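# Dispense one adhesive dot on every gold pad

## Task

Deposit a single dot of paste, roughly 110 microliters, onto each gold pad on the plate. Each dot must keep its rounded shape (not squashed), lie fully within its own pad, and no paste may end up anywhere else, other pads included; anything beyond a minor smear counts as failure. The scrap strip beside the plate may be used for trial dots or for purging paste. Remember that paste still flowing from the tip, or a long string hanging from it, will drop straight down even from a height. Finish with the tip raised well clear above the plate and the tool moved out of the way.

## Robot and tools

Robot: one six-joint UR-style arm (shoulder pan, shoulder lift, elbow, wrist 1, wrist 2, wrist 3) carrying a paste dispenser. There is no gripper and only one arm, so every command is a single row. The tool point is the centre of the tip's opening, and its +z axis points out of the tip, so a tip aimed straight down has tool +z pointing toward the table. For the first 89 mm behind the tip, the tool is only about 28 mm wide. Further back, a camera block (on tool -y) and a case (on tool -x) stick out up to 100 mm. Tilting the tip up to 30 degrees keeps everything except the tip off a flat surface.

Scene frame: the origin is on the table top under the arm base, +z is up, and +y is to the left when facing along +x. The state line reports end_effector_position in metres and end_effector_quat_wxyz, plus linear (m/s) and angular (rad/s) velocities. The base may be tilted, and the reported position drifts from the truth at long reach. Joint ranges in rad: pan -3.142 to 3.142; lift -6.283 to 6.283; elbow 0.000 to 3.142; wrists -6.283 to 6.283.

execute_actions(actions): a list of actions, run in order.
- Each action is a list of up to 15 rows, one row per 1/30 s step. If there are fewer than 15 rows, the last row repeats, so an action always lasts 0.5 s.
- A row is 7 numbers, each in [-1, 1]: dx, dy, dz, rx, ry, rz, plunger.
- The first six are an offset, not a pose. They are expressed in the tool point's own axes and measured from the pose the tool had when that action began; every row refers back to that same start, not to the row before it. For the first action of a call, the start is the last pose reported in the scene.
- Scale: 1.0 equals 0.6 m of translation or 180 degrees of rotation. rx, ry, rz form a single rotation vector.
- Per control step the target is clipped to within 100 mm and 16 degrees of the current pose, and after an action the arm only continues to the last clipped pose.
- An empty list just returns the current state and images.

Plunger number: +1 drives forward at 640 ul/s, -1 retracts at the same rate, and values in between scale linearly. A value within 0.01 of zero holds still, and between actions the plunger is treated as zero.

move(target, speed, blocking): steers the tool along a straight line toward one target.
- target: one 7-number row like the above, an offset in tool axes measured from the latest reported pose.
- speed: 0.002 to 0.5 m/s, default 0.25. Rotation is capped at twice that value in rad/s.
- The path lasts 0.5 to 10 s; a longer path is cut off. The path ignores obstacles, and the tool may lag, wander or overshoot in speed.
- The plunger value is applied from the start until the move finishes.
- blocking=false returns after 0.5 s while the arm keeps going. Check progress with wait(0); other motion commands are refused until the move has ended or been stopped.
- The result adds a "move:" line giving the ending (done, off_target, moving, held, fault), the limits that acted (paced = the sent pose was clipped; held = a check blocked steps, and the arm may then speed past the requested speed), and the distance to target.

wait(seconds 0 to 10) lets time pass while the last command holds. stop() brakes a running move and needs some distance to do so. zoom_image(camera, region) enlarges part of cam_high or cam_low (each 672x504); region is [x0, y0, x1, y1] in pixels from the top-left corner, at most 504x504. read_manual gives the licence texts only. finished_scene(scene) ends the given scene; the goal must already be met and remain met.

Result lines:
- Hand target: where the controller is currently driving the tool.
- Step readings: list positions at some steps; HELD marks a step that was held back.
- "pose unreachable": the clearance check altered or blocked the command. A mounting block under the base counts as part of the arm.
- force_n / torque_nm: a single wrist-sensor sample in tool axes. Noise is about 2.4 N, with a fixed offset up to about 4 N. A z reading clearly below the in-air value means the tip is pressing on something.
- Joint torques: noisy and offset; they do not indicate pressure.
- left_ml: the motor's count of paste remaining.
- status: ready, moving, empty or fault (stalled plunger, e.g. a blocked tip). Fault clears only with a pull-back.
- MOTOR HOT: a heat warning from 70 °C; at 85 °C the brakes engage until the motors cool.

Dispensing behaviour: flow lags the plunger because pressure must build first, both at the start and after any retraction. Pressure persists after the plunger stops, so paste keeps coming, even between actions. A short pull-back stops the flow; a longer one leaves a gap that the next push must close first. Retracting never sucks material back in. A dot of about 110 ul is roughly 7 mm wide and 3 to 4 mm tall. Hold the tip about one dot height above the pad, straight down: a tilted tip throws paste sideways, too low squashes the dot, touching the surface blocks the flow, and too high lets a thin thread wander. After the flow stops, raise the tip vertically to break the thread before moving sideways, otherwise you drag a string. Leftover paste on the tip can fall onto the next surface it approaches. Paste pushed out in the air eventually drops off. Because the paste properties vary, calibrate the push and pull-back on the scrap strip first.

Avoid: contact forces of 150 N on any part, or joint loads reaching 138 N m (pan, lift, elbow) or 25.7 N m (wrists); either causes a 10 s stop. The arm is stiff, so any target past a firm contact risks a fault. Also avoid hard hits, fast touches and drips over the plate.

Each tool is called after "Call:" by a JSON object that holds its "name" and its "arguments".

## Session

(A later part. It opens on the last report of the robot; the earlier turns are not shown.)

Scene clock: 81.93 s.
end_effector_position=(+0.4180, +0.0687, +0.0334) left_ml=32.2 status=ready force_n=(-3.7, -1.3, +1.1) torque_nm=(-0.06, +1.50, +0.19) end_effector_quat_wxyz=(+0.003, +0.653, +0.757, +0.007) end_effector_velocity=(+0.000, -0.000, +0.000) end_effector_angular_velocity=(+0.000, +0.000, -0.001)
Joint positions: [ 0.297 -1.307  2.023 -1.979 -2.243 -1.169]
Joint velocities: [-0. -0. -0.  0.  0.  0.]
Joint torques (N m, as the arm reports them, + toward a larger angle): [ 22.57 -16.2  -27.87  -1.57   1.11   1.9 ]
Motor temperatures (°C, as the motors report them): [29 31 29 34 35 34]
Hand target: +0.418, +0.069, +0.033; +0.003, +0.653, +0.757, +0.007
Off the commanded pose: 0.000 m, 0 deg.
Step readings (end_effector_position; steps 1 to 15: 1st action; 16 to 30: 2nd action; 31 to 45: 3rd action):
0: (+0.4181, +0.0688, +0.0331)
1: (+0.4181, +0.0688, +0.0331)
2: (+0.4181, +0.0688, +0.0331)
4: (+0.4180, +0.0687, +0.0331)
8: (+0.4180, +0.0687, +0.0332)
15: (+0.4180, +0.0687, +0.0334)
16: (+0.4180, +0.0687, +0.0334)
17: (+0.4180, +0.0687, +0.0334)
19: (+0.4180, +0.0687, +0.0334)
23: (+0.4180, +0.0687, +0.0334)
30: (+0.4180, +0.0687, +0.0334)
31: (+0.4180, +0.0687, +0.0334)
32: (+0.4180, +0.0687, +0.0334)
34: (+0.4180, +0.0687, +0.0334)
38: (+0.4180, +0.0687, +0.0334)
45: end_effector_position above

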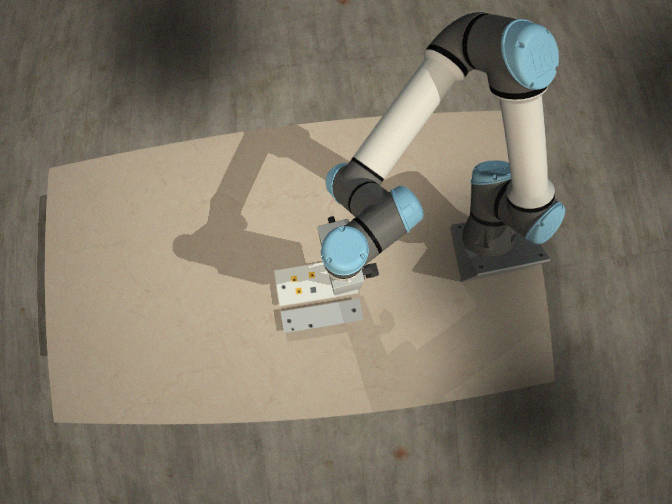

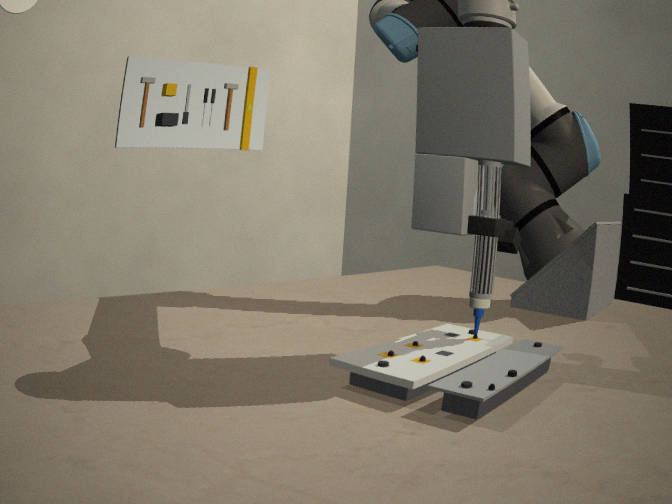

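Pull back (larger, final), lift, and move clear.

Call:
{"name": "execute_actions", "arguments": {"actions": [[[0,0,0,0,0,0,-0.8]],[[0,0,-0.04,0,0,0,0]],[[0,0,-0.1,0,0,0,0]],[[0,0,-0.1,0,0,0,0]]]}}

Call:
{"name": "move", "arguments": {"target": [-0.3,-0.04,0,0,0,0,0], "speed": 0.25}}

Call:
{"name": "zoom_image", "arguments": {"camera": "cam_high", "region": [260,245,380,345]}}

Scene clock: 84.30 s.
end_effector_position=(+0.4170, +0.0679, +0.1713) left_ml=32.5 status=ready force_n=(-2.3, -0.5, +2.5) torque_nm=(-0.11, +0.76, +0.12) end_effector_quat_wxyz=(+0.003, +0.653, +0.757, +0.010) end_effector_velocity=(-0.001, -0.000, +0.020) end_effector_angular_velocity=(-0.012, +0.014, +0.001)
Joint positions: [ 0.453 -1.324  1.705 -1.543 -2.188 -0.992]
Joint velocities: [ 0.021  0.026 -0.075  0.085  0.008  0.036]
Joint torques (N m, as the arm reports them, + toward a larger angle): [ 22.66  -1.95 -32.81  -0.78   1.53   2.14]
Motor temperatures (°C, as the motors report them): [29 31 29 34 35 34]
Hand target: +0.417, +0.068, +0.174; +0.003, +0.653, +0.757, +0.009
Off the commanded pose: 0.003 m, 0 deg.
Step readings (end_effector_position; steps 1 to 15: 1st action; 16 to 30: 2nd action; 31 to 45: 3rd action; 46 to 60: 4th action):
0: (+0.4180, +0.0687, +0.0334)
1: (+0.4180, +0.0687, +0.0334)
2: (+0.4180, +0.0687, +0.0334)
4: (+0.4180, +0.0687, +0.0334)
8: (+0.4180, +0.0687, +0.0334)
15: (+0.4180, +0.0687, +0.0334)
16: (+0.4180, +0.0688, +0.0334)
17: (+0.4186, +0.0692, +0.0355)
19: (+0.4189, +0.0692, +0.0432)
23: (+0.4183, +0.0688, +0.0521)
30: (+0.4179, +0.0686, +0.0565)
31: (+0.4179, +0.0686, +0.0567)
32: (+0.4185, +0.0696, +0.0602)
34: (+0.4211, +0.0711, +0.0781)
38: (+0.4192, +0.0693, +0.1011)
45: (+0.4176, +0.0683, +0.1139)
46: (+0.4175, +0.0683, +0.1145)
47: (+0.4175, +0.0693, +0.1178)
49: (+0.4184, +0.0705, +0.1352)
53: (+0.4177, +0.0687, +0.1588)
60: end_effector_position above

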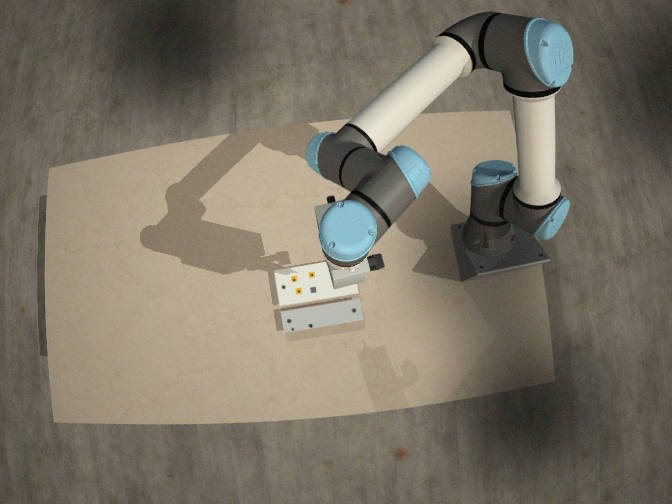

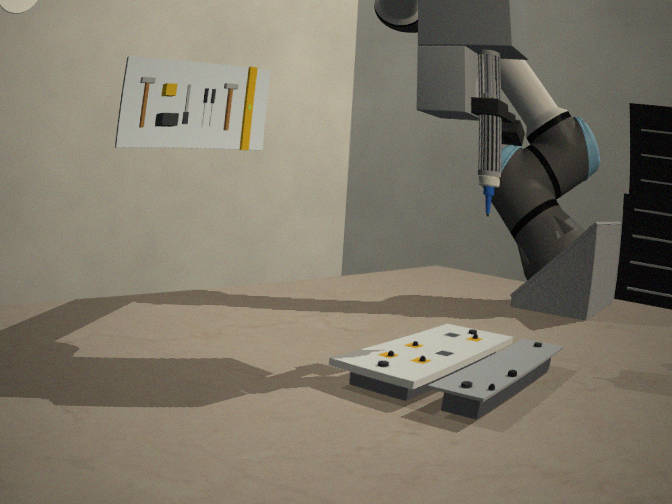

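Scene clock: 85.73 s.
end_effector_position=(+0.4198, -0.1133, +0.1691) left_ml=32.5 status=ready force_n=(-0.3, -0.6, +2.7) torque_nm=(+0.06, +0.05, +0.19) end_effector_quat_wxyz=(+0.003, +0.653, +0.757, +0.010) end_effector_velocity=(+0.001, -0.002, +0.000) end_effector_angular_velocity=(+0.002, -0.001, +0.001)
Joint positions: [ 0.217 -1.62   1.76  -1.474 -2.263 -1.273]
Joint velocities: [-0.004 -0.004 -0.001 -0.     0.    -0.008]
Joint torques (N m, as the arm reports them, + toward a larger angle): [  1.15 -17.87 -30.47  -1.15  -1.53  -2.68]
Motor temperatures (°C, as the motors report them): [29 31 29 34 35 34]
Hand target: +0.420, -0.114, +0.169; +0.003, +0.653, +0.757, +0.010
Off the commanded pose: 0.000 m, 0 deg.
move: done

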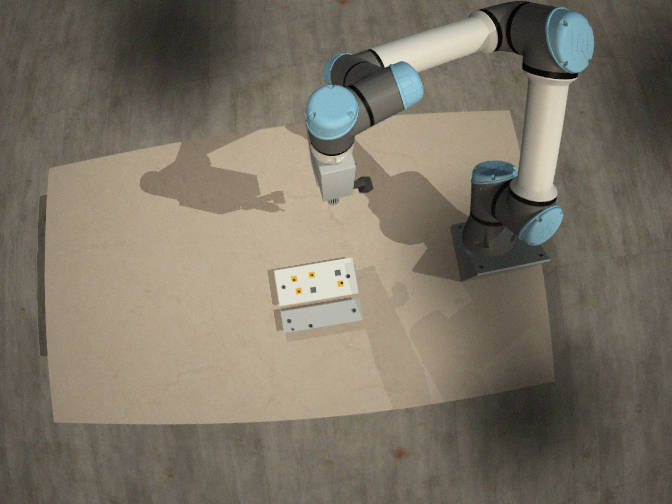

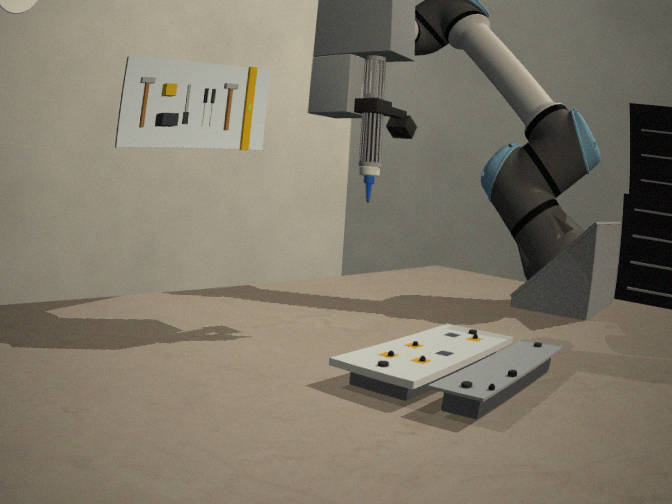

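Region (260, 245, 380, 345) of cam_high's 672x504 image, scaled by 4.200, with more detail than that image has.

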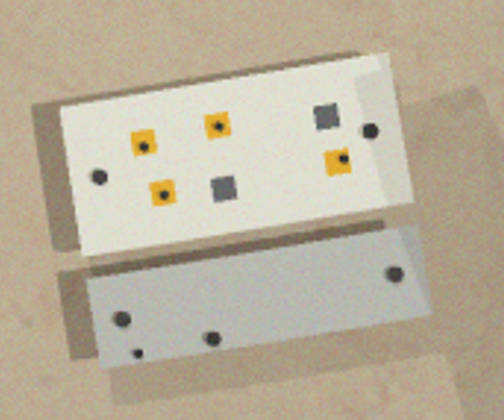

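All four dots are on their pads, and the tip is clear.

Call:
{"name": "finished_scene", "arguments": {"scene": 1}}

The scene is finished: the task was done.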